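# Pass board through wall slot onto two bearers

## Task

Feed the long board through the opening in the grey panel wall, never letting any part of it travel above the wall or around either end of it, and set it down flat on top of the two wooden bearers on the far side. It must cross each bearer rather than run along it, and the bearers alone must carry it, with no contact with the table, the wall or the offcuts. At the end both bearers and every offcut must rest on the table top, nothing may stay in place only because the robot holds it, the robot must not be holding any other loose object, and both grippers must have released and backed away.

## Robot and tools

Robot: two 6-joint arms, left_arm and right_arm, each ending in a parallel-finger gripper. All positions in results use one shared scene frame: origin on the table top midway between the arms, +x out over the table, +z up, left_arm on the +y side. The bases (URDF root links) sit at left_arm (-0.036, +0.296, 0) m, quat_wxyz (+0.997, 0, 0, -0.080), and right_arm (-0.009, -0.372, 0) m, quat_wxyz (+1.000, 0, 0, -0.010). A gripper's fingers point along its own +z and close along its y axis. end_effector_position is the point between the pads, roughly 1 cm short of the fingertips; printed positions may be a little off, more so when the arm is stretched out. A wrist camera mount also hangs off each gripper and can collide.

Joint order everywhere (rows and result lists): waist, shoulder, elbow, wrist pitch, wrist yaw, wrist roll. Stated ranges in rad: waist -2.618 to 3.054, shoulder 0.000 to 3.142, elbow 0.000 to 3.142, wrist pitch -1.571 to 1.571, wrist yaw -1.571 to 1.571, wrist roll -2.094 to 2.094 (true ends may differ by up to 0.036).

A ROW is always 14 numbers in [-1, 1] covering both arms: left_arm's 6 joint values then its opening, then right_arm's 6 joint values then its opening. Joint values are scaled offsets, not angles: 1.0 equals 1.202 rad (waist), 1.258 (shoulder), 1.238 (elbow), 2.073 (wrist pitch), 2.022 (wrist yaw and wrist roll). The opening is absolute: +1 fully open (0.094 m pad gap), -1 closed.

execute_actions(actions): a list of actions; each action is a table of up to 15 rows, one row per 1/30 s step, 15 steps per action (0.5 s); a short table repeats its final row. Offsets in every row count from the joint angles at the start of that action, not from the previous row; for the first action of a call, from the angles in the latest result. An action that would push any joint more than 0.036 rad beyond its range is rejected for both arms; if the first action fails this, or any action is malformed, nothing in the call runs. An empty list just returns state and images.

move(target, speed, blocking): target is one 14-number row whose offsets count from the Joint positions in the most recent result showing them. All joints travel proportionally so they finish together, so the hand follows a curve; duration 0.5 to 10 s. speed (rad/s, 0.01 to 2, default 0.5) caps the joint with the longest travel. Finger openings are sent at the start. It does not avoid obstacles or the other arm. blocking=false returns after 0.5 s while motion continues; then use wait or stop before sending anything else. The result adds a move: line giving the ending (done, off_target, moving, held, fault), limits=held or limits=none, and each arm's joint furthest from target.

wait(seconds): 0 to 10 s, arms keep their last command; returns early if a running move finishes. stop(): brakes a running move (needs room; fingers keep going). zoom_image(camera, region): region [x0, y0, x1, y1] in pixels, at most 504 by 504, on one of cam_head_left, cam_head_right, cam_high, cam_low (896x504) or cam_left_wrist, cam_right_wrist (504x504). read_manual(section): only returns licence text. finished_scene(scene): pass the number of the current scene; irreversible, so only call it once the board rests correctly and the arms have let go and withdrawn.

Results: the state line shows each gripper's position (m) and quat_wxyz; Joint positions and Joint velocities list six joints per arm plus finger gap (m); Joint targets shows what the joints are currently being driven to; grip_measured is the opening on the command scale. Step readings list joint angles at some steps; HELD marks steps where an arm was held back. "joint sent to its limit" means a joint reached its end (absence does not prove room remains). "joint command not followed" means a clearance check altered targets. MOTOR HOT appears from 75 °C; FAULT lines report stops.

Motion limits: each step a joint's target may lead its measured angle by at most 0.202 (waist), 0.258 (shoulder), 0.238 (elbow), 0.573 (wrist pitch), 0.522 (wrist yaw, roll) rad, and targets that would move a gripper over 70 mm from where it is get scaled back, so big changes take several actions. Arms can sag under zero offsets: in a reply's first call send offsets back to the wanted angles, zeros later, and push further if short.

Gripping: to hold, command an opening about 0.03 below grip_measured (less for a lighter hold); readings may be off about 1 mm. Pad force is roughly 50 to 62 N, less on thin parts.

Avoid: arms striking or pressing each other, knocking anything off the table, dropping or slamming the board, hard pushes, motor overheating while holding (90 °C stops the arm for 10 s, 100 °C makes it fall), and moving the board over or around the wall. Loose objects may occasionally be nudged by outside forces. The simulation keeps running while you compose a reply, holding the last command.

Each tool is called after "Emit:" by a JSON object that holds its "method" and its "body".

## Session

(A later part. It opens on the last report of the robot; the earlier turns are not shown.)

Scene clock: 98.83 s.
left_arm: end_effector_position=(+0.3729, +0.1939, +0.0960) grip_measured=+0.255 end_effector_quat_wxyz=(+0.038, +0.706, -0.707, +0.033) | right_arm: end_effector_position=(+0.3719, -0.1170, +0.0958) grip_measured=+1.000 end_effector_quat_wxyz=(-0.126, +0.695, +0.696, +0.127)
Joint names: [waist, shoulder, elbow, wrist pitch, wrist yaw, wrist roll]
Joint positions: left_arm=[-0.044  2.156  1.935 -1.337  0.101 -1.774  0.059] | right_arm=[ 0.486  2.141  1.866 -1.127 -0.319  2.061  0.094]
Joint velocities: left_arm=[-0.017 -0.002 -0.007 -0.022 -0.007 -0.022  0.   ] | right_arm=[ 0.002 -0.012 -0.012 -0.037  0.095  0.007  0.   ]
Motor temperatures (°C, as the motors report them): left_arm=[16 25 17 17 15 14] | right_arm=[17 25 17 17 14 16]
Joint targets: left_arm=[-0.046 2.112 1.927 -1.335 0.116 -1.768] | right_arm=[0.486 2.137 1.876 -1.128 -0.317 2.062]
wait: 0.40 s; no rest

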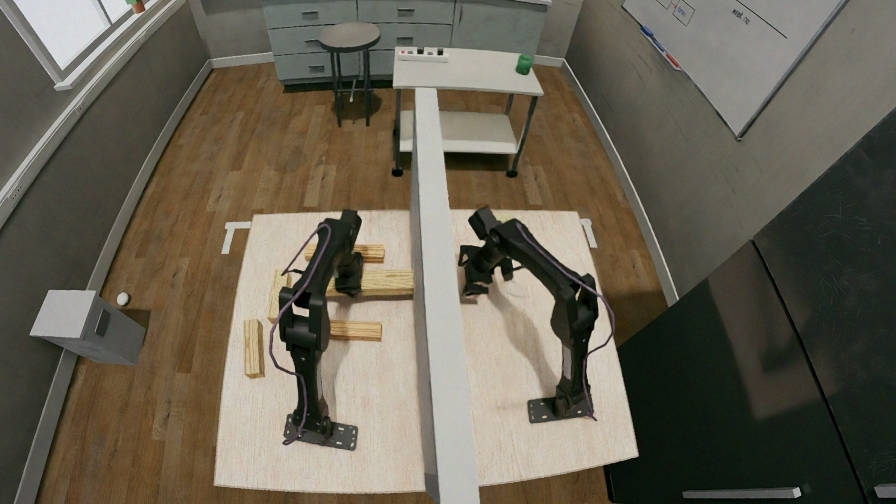

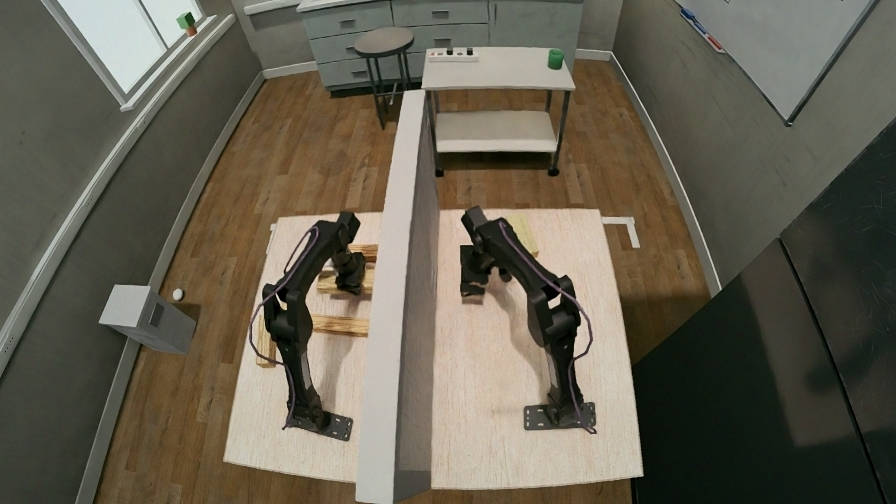

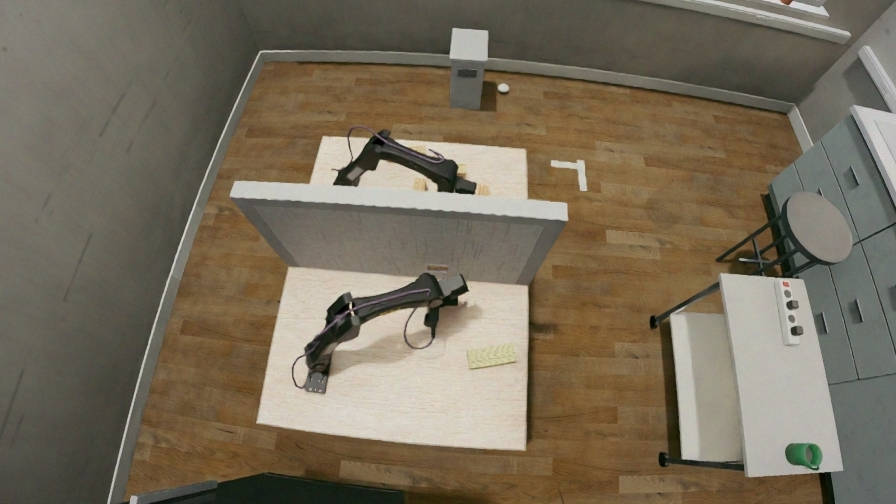

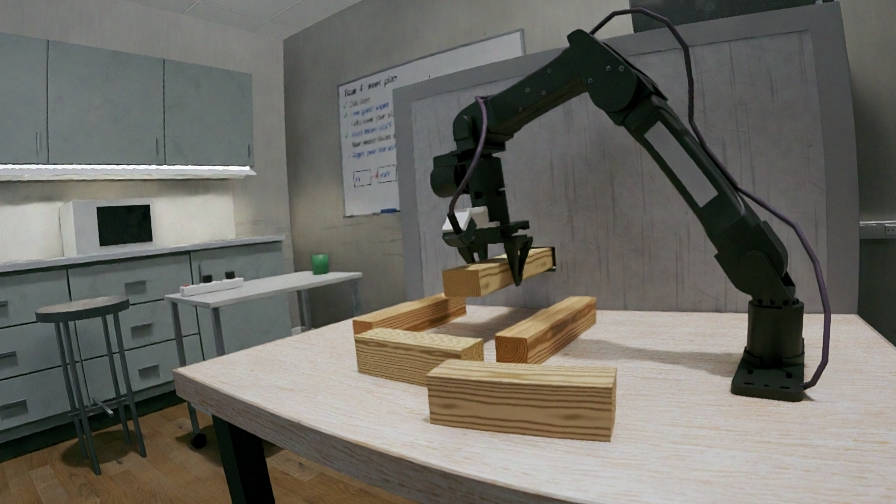

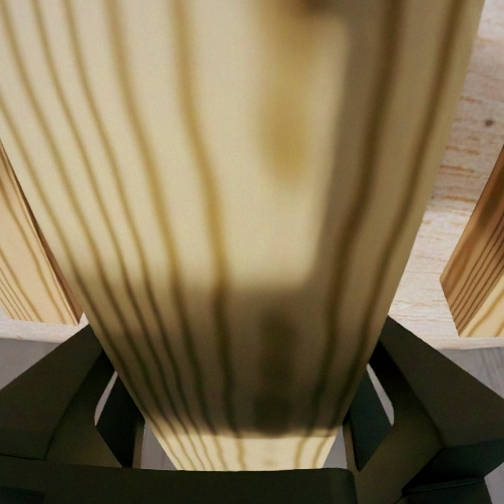

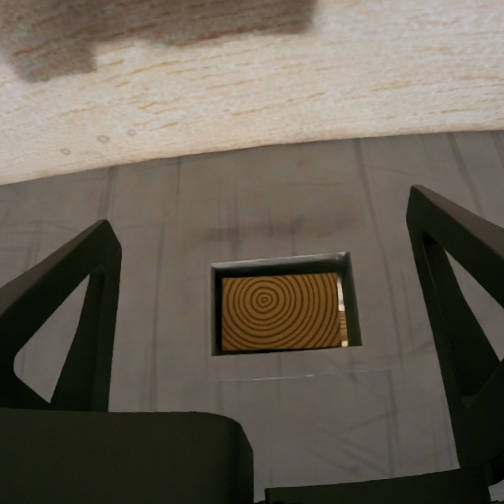

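Emit:
{"method": "execute_actions", "body": {"actions": [[[0.011,-0.037,-0.0094,0.0013,0.0074,0.0087,0.1,0,-0.0032,0.0081,-0.0005,0.001,0.0005,1],[0.0187,-0.039,-0.0123,0.0015,0.0074,0.0143,0.1,0,-0.0032,0.0081,-0.0005,0.001,0.0005,1],[0.0265,-0.0409,-0.0153,0.0018,0.0074,0.02,0.1,0,-0.0032,0.0081,-0.0005,0.001,0.0005,1],[0.0342,-0.0429,-0.0182,0.002,0.0074,0.0256,0.1,0,-0.0032,0.0081,-0.0005,0.001,0.0005,1],[0.0419,-0.0449,-0.0211,0.0023,0.0074,0.0313,0.1,0,-0.0032,0.0081,-0.0005,0.001,0.0005,1],[0.0496,-0.0469,-0.024,0.0025,0.0074,0.037,0.1,0,-0.0032,0.0081,-0.0005,0.001,0.0005,1],[0.0573,-0.0489,-0.0269,0.0028,0.0074,0.0426,0.1,0,-0.0032,0.0081,-0.0005,0.001,0.0005,1],[0.0651,-0.0508,-0.0299,0.003,0.0074,0.0483,0.1,0,-0.0032,0.0081,-0.0005,0.001,0.0005,1],[0.0728,-0.0528,-0.0328,0.0033,0.0074,0.054,0.1,0,-0.0032,0.0081,-0.0005,0.001,0.0005,1],[0.0805,-0.0548,-0.0357,0.0035,0.0074,0.0596,0.1,0,-0.0032,0.0081,-0.0005,0.001,0.0005,1],[0.0882,-0.0568,-0.0386,0.0038,0.0074,0.0653,0.1,0,-0.0032,0.0081,-0.0005,0.001,0.0005,1],[0.0959,-0.0588,-0.0415,0.004,0.0074,0.0709,0.1,0,-0.0032,0.0081,-0.0005,0.001,0.0005,1],[0.1037,-0.0607,-0.0445,0.0043,0.0074,0.0766,0.1,0,-0.0032,0.0081,-0.0005,0.001,0.0005,1],[0.1114,-0.0627,-0.0474,0.0045,0.0074,0.0766,0.1,0,-0.0032,0.0081,-0.0005,0.001,0.0005,1],[0.1191,-0.0647,-0.0503,0.0048,0.0074,0.0766,0.1,0,-0.0032,0.0081,-0.0005,0.001,0.0005,1]]]}}

Emit:
{"method": "wait", "body": {"seconds": 0.4}}

Scene clock: 100.27 s.
left_arm: end_effector_position=(+0.3728, +0.2462, +0.0960) grip_measured=+0.255 end_effector_quat_wxyz=(+0.038, +0.707, -0.705, +0.034) | right_arm: end_effector_position=(+0.3720, -0.1170, +0.0958) grip_measured=+1.000 end_effector_quat_wxyz=(-0.126, +0.695, +0.696, +0.127)
Joint names: [waist, shoulder, elbow, wrist pitch, wrist yaw, wrist roll]
Joint positions: left_arm=[ 0.081  2.125  1.887 -1.33   0.102 -1.653  0.059] | right_arm=[ 0.486  2.141  1.866 -1.127 -0.319  2.061  0.094]
Joint velocities: left_arm=[ 0.266 -0.081 -0.095  0.007  0.022  0.183 -0.   ] | right_arm=[-0.027 -0.012 -0.007  0.007 -0.095 -0.037  0.   ]
Motor temperatures (°C, as the motors report them): left_arm=[16 25 17 17 15 14] | right_arm=[17 25 17 17 14 16]
Joint targets: left_arm=[0.100 2.075 1.873 -1.327 0.116 -1.619] | right_arm=[0.486 2.137 1.876 -1.128 -0.317 2.062]
Step readings (joint positions):
0: left_arm=[-0.044 2.156 1.935 -1.337 0.101 -1.773] | right_arm=[0.486 2.141 1.866 -1.127 -0.319 2.061]
1: left_arm=[-0.043 2.156 1.935 -1.337 0.101 -1.771] | right_arm=[0.486 2.141 1.866 -1.127 -0.319 2.061]
2: left_arm=[-0.042 2.156 1.935 -1.337 0.101 -1.767] | right_arm=[0.486 2.141 1.866 -1.127 -0.319 2.061]
4: left_arm=[-0.035 2.155 1.932 -1.335 0.101 -1.755] | right_arm=[0.486 2.141 1.866 -1.127 -0.319 2.061]
8: left_arm=[0.002 2.143 1.911 -1.332 0.102 -1.721] | right_arm=[0.486 2.141 1.866 -1.127 -0.319 2.061]
15: Joint positions above

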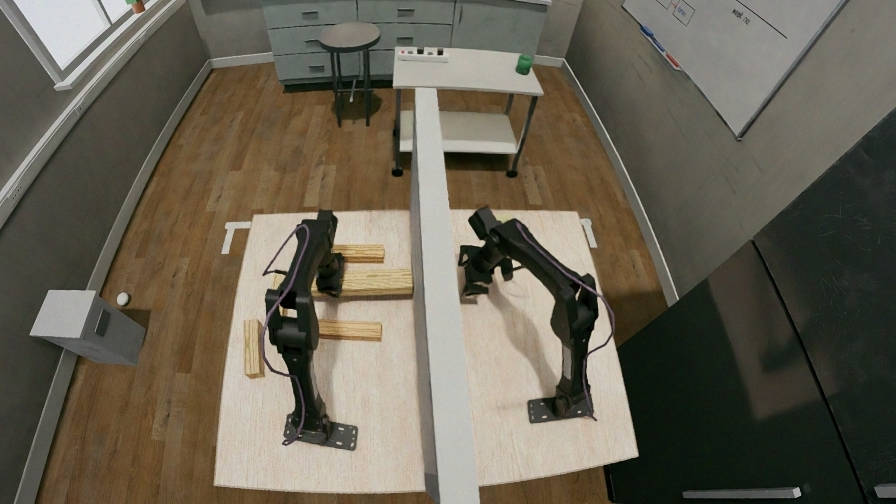

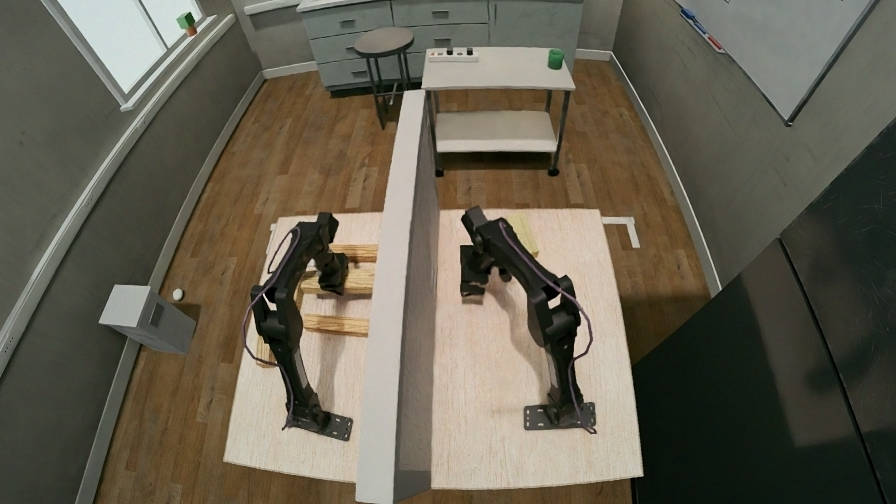

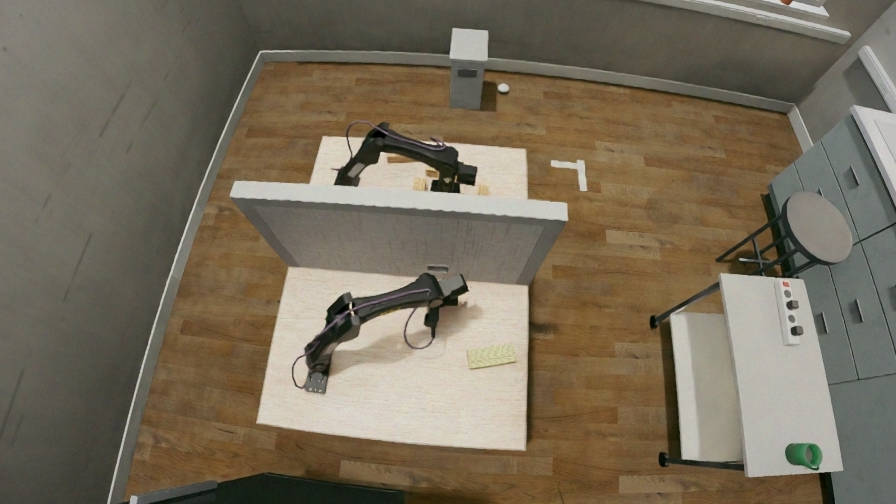

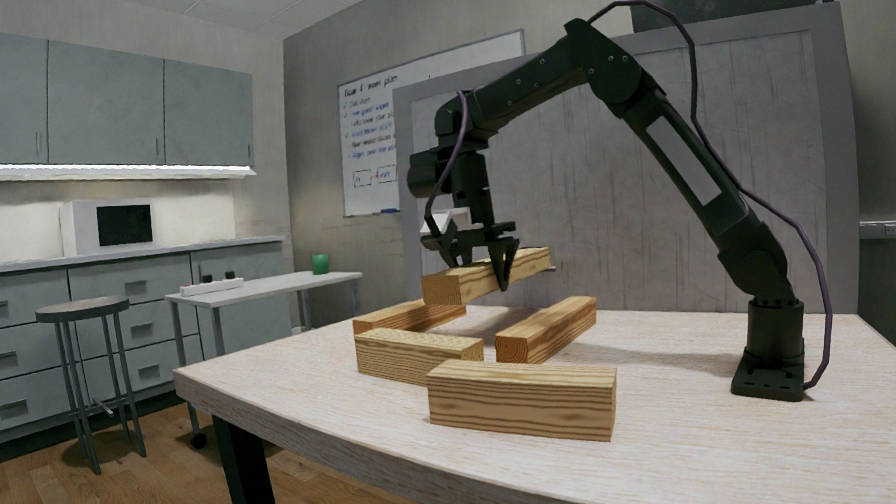

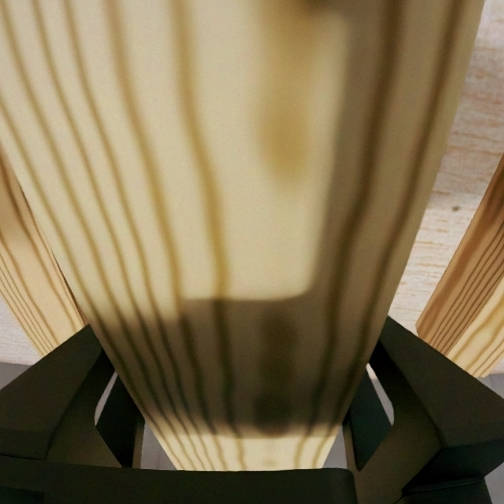

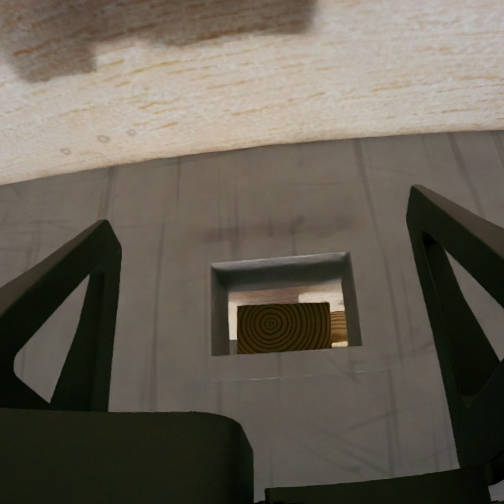

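Scene clock: 100.67 s.
left_arm: end_effector_position=(+0.3727, +0.2556, +0.0969) grip_measured=+0.255 end_effector_quat_wxyz=(+0.037, +0.705, -0.707, +0.034) | right_arm: end_effector_position=(+0.3720, -0.1170, +0.0958) grip_measured=+1.000 end_effector_quat_wxyz=(-0.126, +0.695, +0.696, +0.127)
Joint names: [waist, shoulder, elbow, wrist pitch, wrist yaw, wrist roll]
Joint positions: left_arm=[ 0.103  2.119  1.881 -1.33   0.1   -1.626  0.059] | right_arm=[ 0.486  2.141  1.866 -1.127 -0.319  2.061  0.094]
Joint velocities: left_arm=[ 0.007 -0.002  0.002 -0.022 -0.007  0.022 -0.   ] | right_arm=[ 0.002 -0.002  0.007  0.007 -0.066  0.007  0.   ]
Motor temperatures (°C, as the motors report them): left_arm=[16 25 17 17 15 14] | right_arm=[17 25 17 17 14 16]
Joint targets: left_arm=[0.100 2.075 1.873 -1.327 0.116 -1.619] | right_arm=[0.486 2.137 1.876 -1.128 -0.317 2.062]
wait: 0.40 s; no rest

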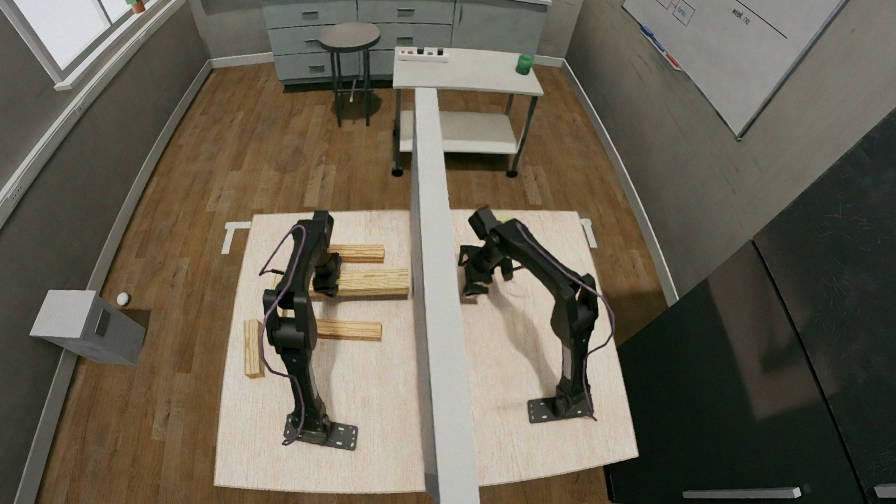

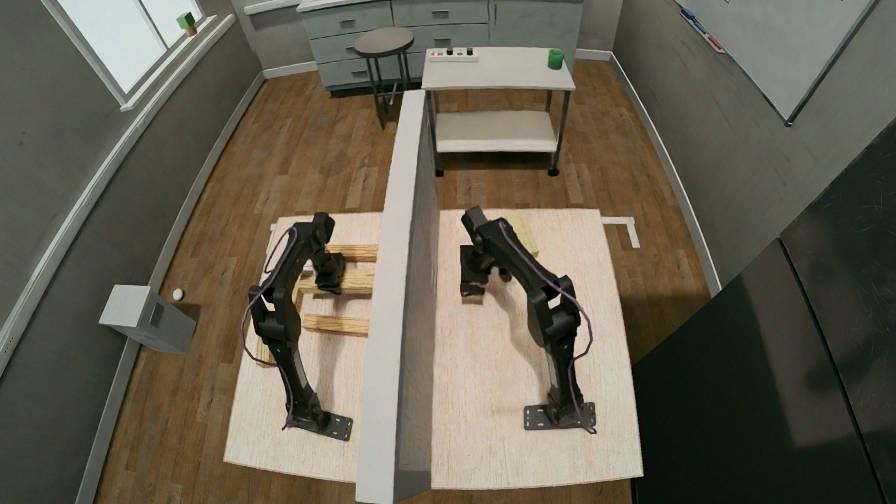

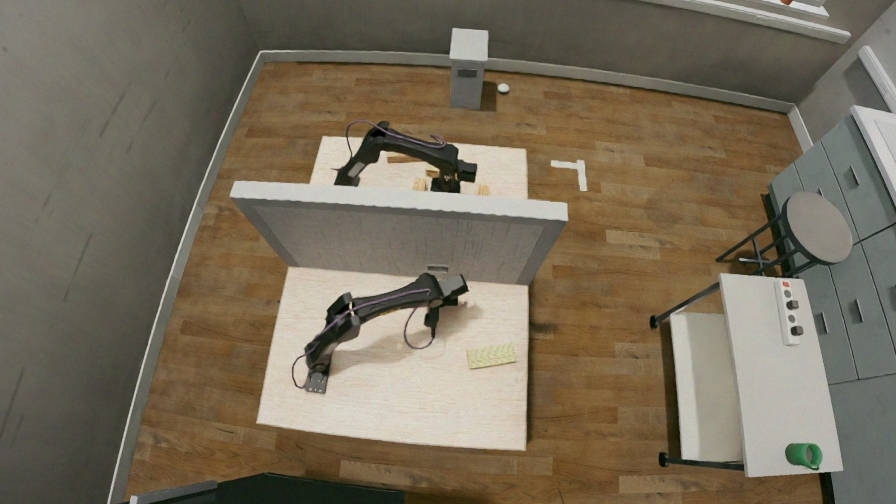

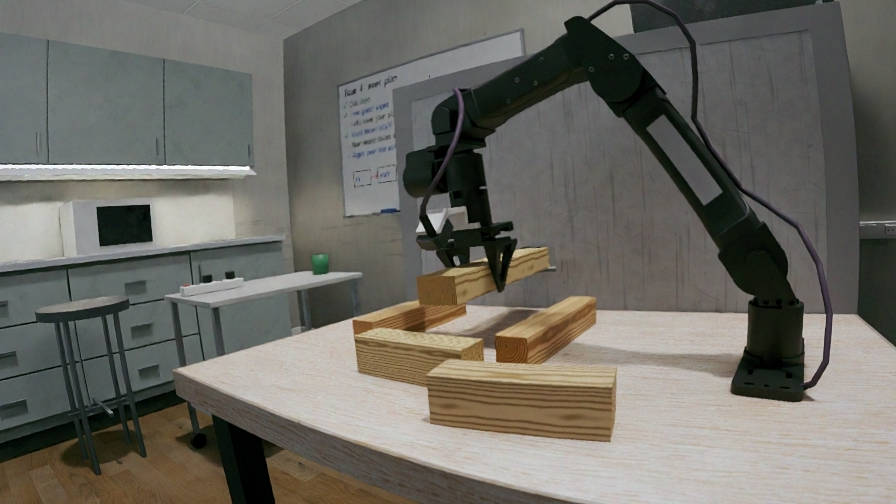

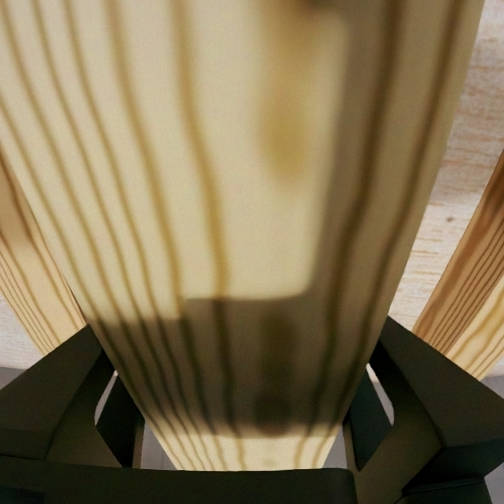

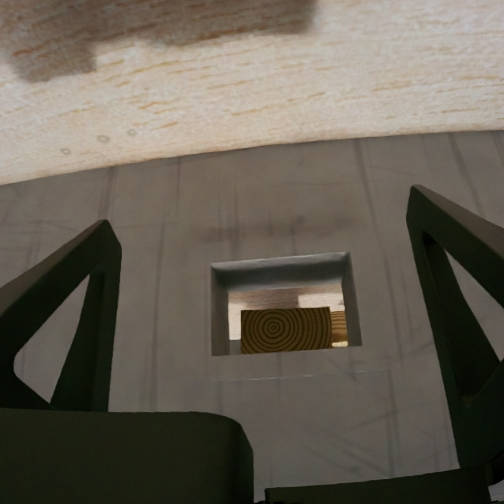

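Emit:
{"method": "move", "body": {"target": [-0.0951,0.0908,0.1125,-0.0534,-0.0438,0.7272,0.1,0,-0.0032,0.0081,-0.0005,0.001,0.0005,1], "speed": 0.9}}

Scene clock: 104.53 s.
left_arm: end_effector_position=(+0.3712, +0.2254, +0.0749) grip_measured=+0.258 end_effector_quat_wxyz=(-0.045, +0.002, +0.999, -0.002) | right_arm: end_effector_position=(+0.3722, -0.1169, +0.0959) grip_measured=+1.000 end_effector_quat_wxyz=(-0.126, +0.695, +0.696, +0.128)
Joint names: [waist, shoulder, elbow, wrist pitch, wrist yaw, wrist roll]
Joint positions: left_arm=[-0.005  2.236  1.98  -1.402  0.019 -0.161  0.059] | right_arm=[ 0.486  2.141  1.866 -1.125 -0.319  2.061  0.094]
Joint velocities: left_arm=[-0.012 -0.017 -0.002 -0.037  0.022 -0.051 -0.002] | right_arm=[ 0.012  0.002  0.007 -0.007 -0.007 -0.022  0.   ]
Motor temperatures (°C, as the motors report them): left_arm=[16 25 17 17 15 14] | right_arm=[17 25 17 17 14 16]
Joint targets: left_arm=[-0.011 2.234 2.021 -1.441 0.012 -0.156] | right_arm=[0.486 2.137 1.876 -1.128 -0.317 2.062]
move: off_target (left_arm); limits=none; left_arm: farthest joint: the elbow, 0.040 radians from its target (0.139 radians at the start); right_arm: farthest joint: the elbow, 0.010 radians from its target (0.010 radians at the start)

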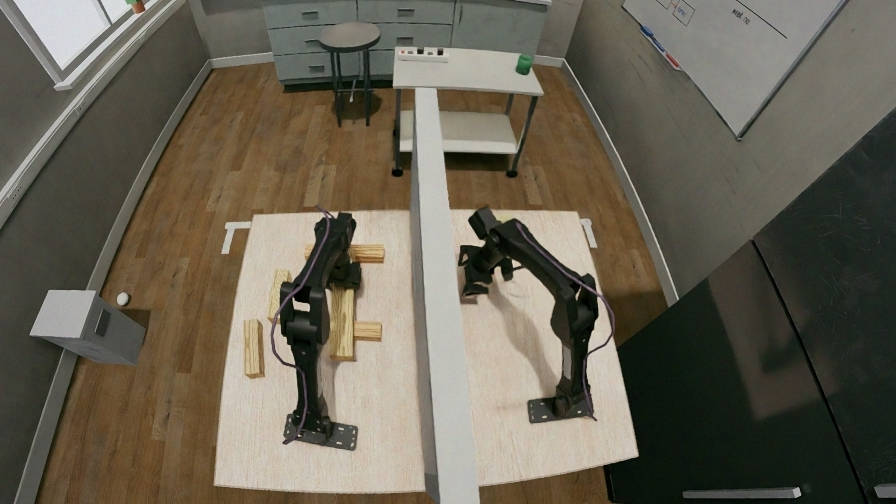

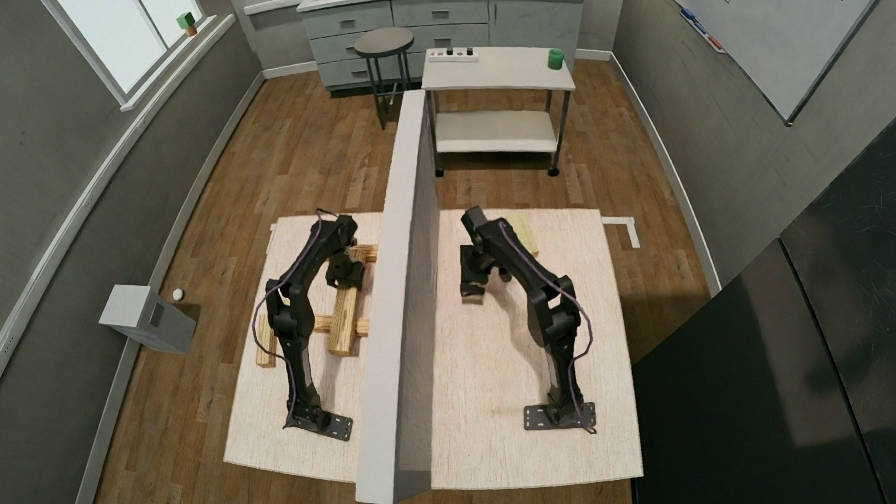

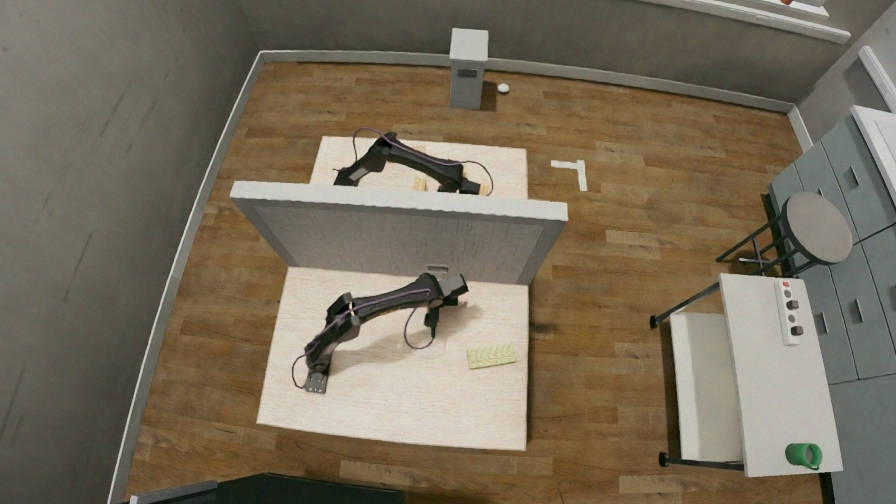

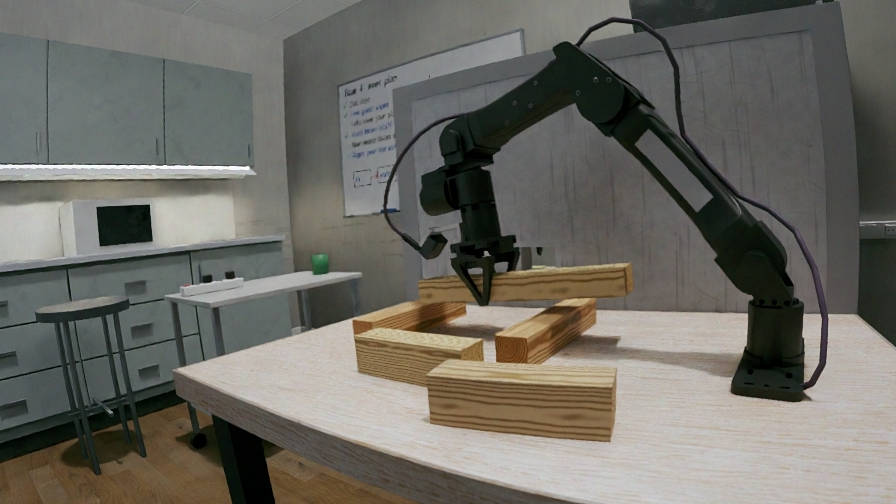

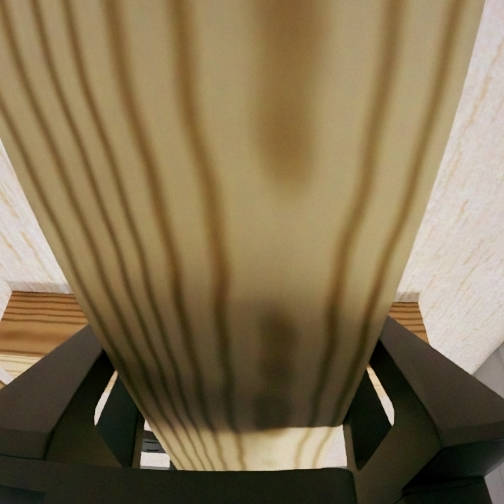

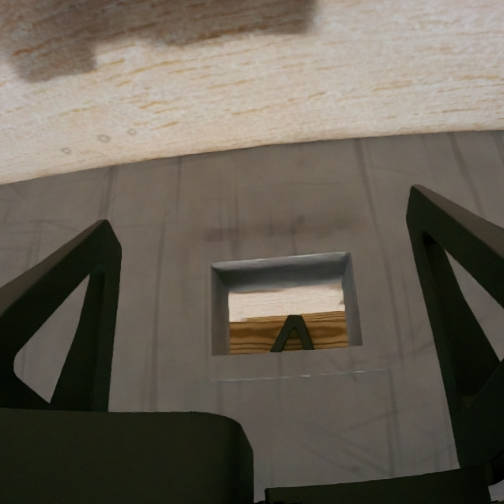

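Emit:
{"method": "zoom_image", "body": {"camera": "cam_low", "region": [340, 200, 680, 400]}}

Emit:
{"method": "zoom_image", "body": {"camera": "cam_head_left", "region": [230, 200, 430, 400]}}

Region (340, 200, 680, 400) of cam_low's 896x504 image, scaled by 1.482, with more detail than that image has; it fills the top 296 rows of this view, and the rest is white.

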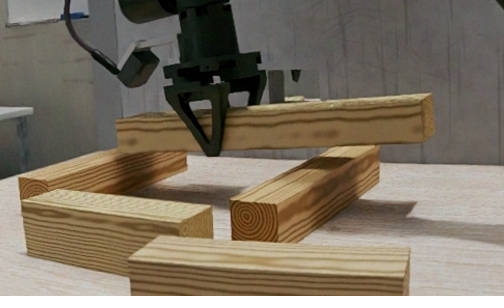

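Region (230, 200, 430, 400) of cam_head_left's 896x504 image, scaled by 2.520, with more detail than that image has.

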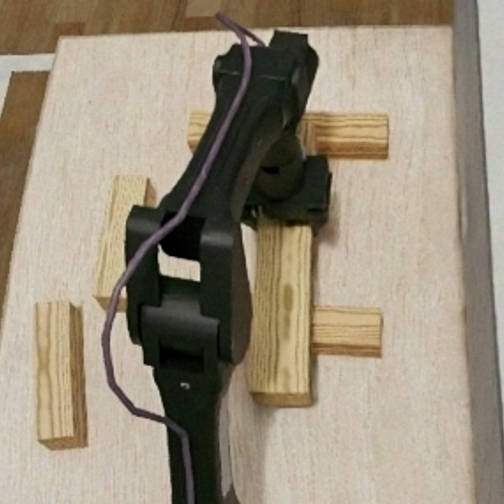

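Emit:
{"method": "execute_actions", "body": {"actions": []}}

Scene clock: 105.50 s.
left_arm: end_effector_position=(+0.3712, +0.2254, +0.0749) grip_measured=+0.258 end_effector_quat_wxyz=(-0.045, +0.002, +0.999, -0.002) | right_arm: end_effector_position=(+0.3722, -0.1169, +0.0959) grip_measured=+1.000 end_effector_quat_wxyz=(-0.126, +0.695, +0.696, +0.128)
Joint names: [waist, shoulder, elbow, wrist pitch, wrist yaw, wrist roll]
Joint positions: left_arm=[-0.005  2.236  1.98  -1.402  0.019 -0.161  0.059] | right_arm=[ 0.486  2.141  1.866 -1.125 -0.319  2.061  0.094]
Joint velocities: left_arm=[-0.007  0.002 -0.002 -0.022 -0.022  0.022 -0.001] | right_arm=[ 0.012  0.007 -0.012  0.007 -0.022  0.022  0.   ]
Motor temperatures (°C, as the motors report them): left_arm=[16 25 17 17 15 14] | right_arm=[17 25 17 17 14 16]
Joint targets: left_arm=[-0.011 2.234 2.021 -1.441 0.012 -0.156] | right_arm=[0.486 2.137 1.876 -1.128 -0.317 2.062]

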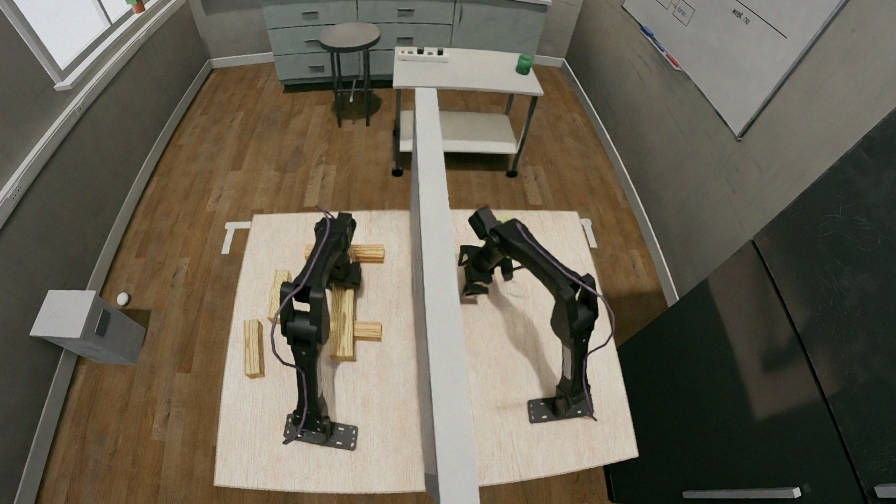

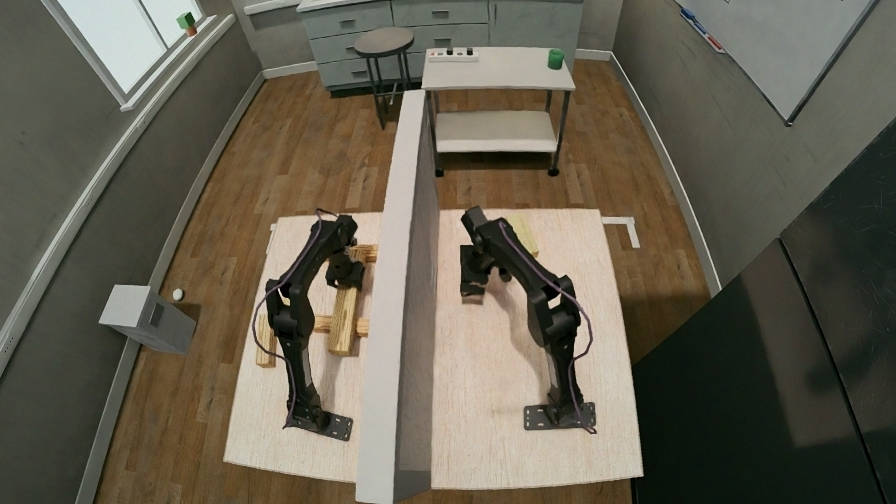

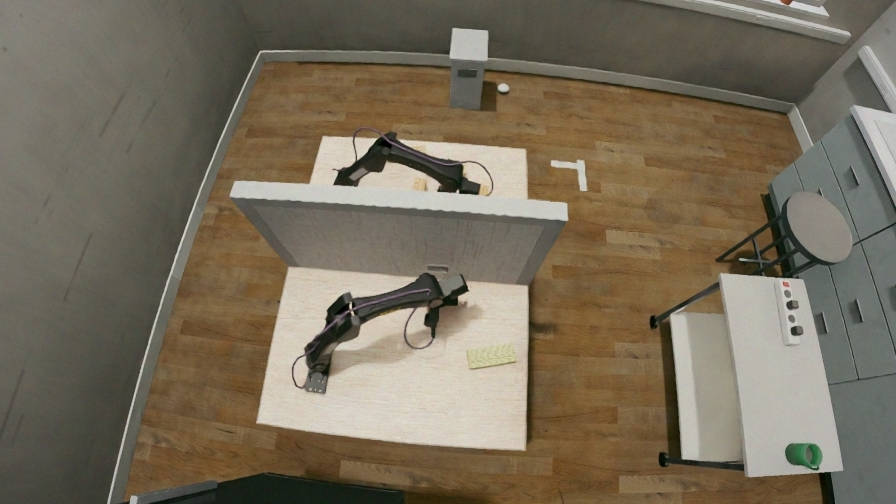

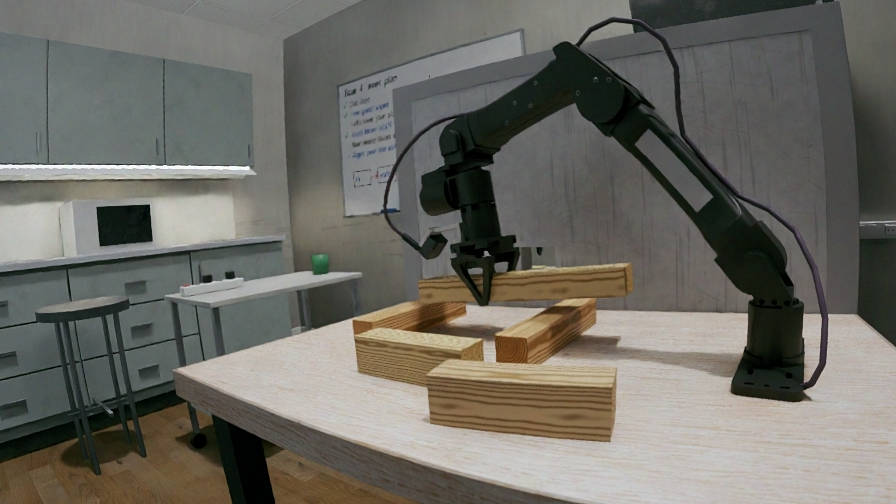

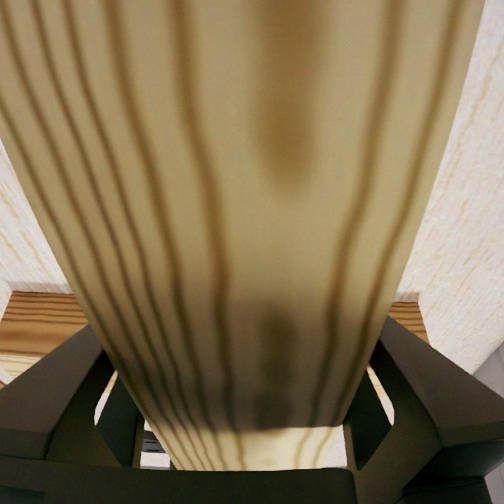

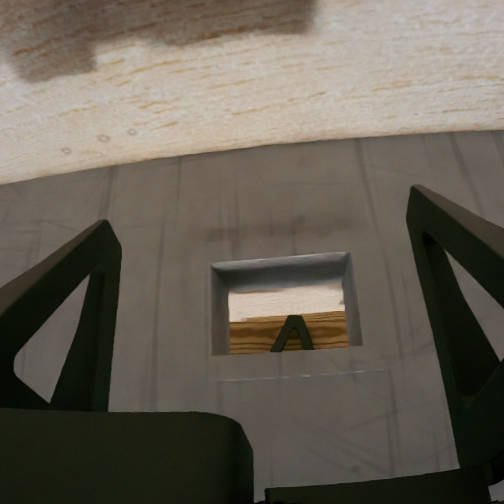

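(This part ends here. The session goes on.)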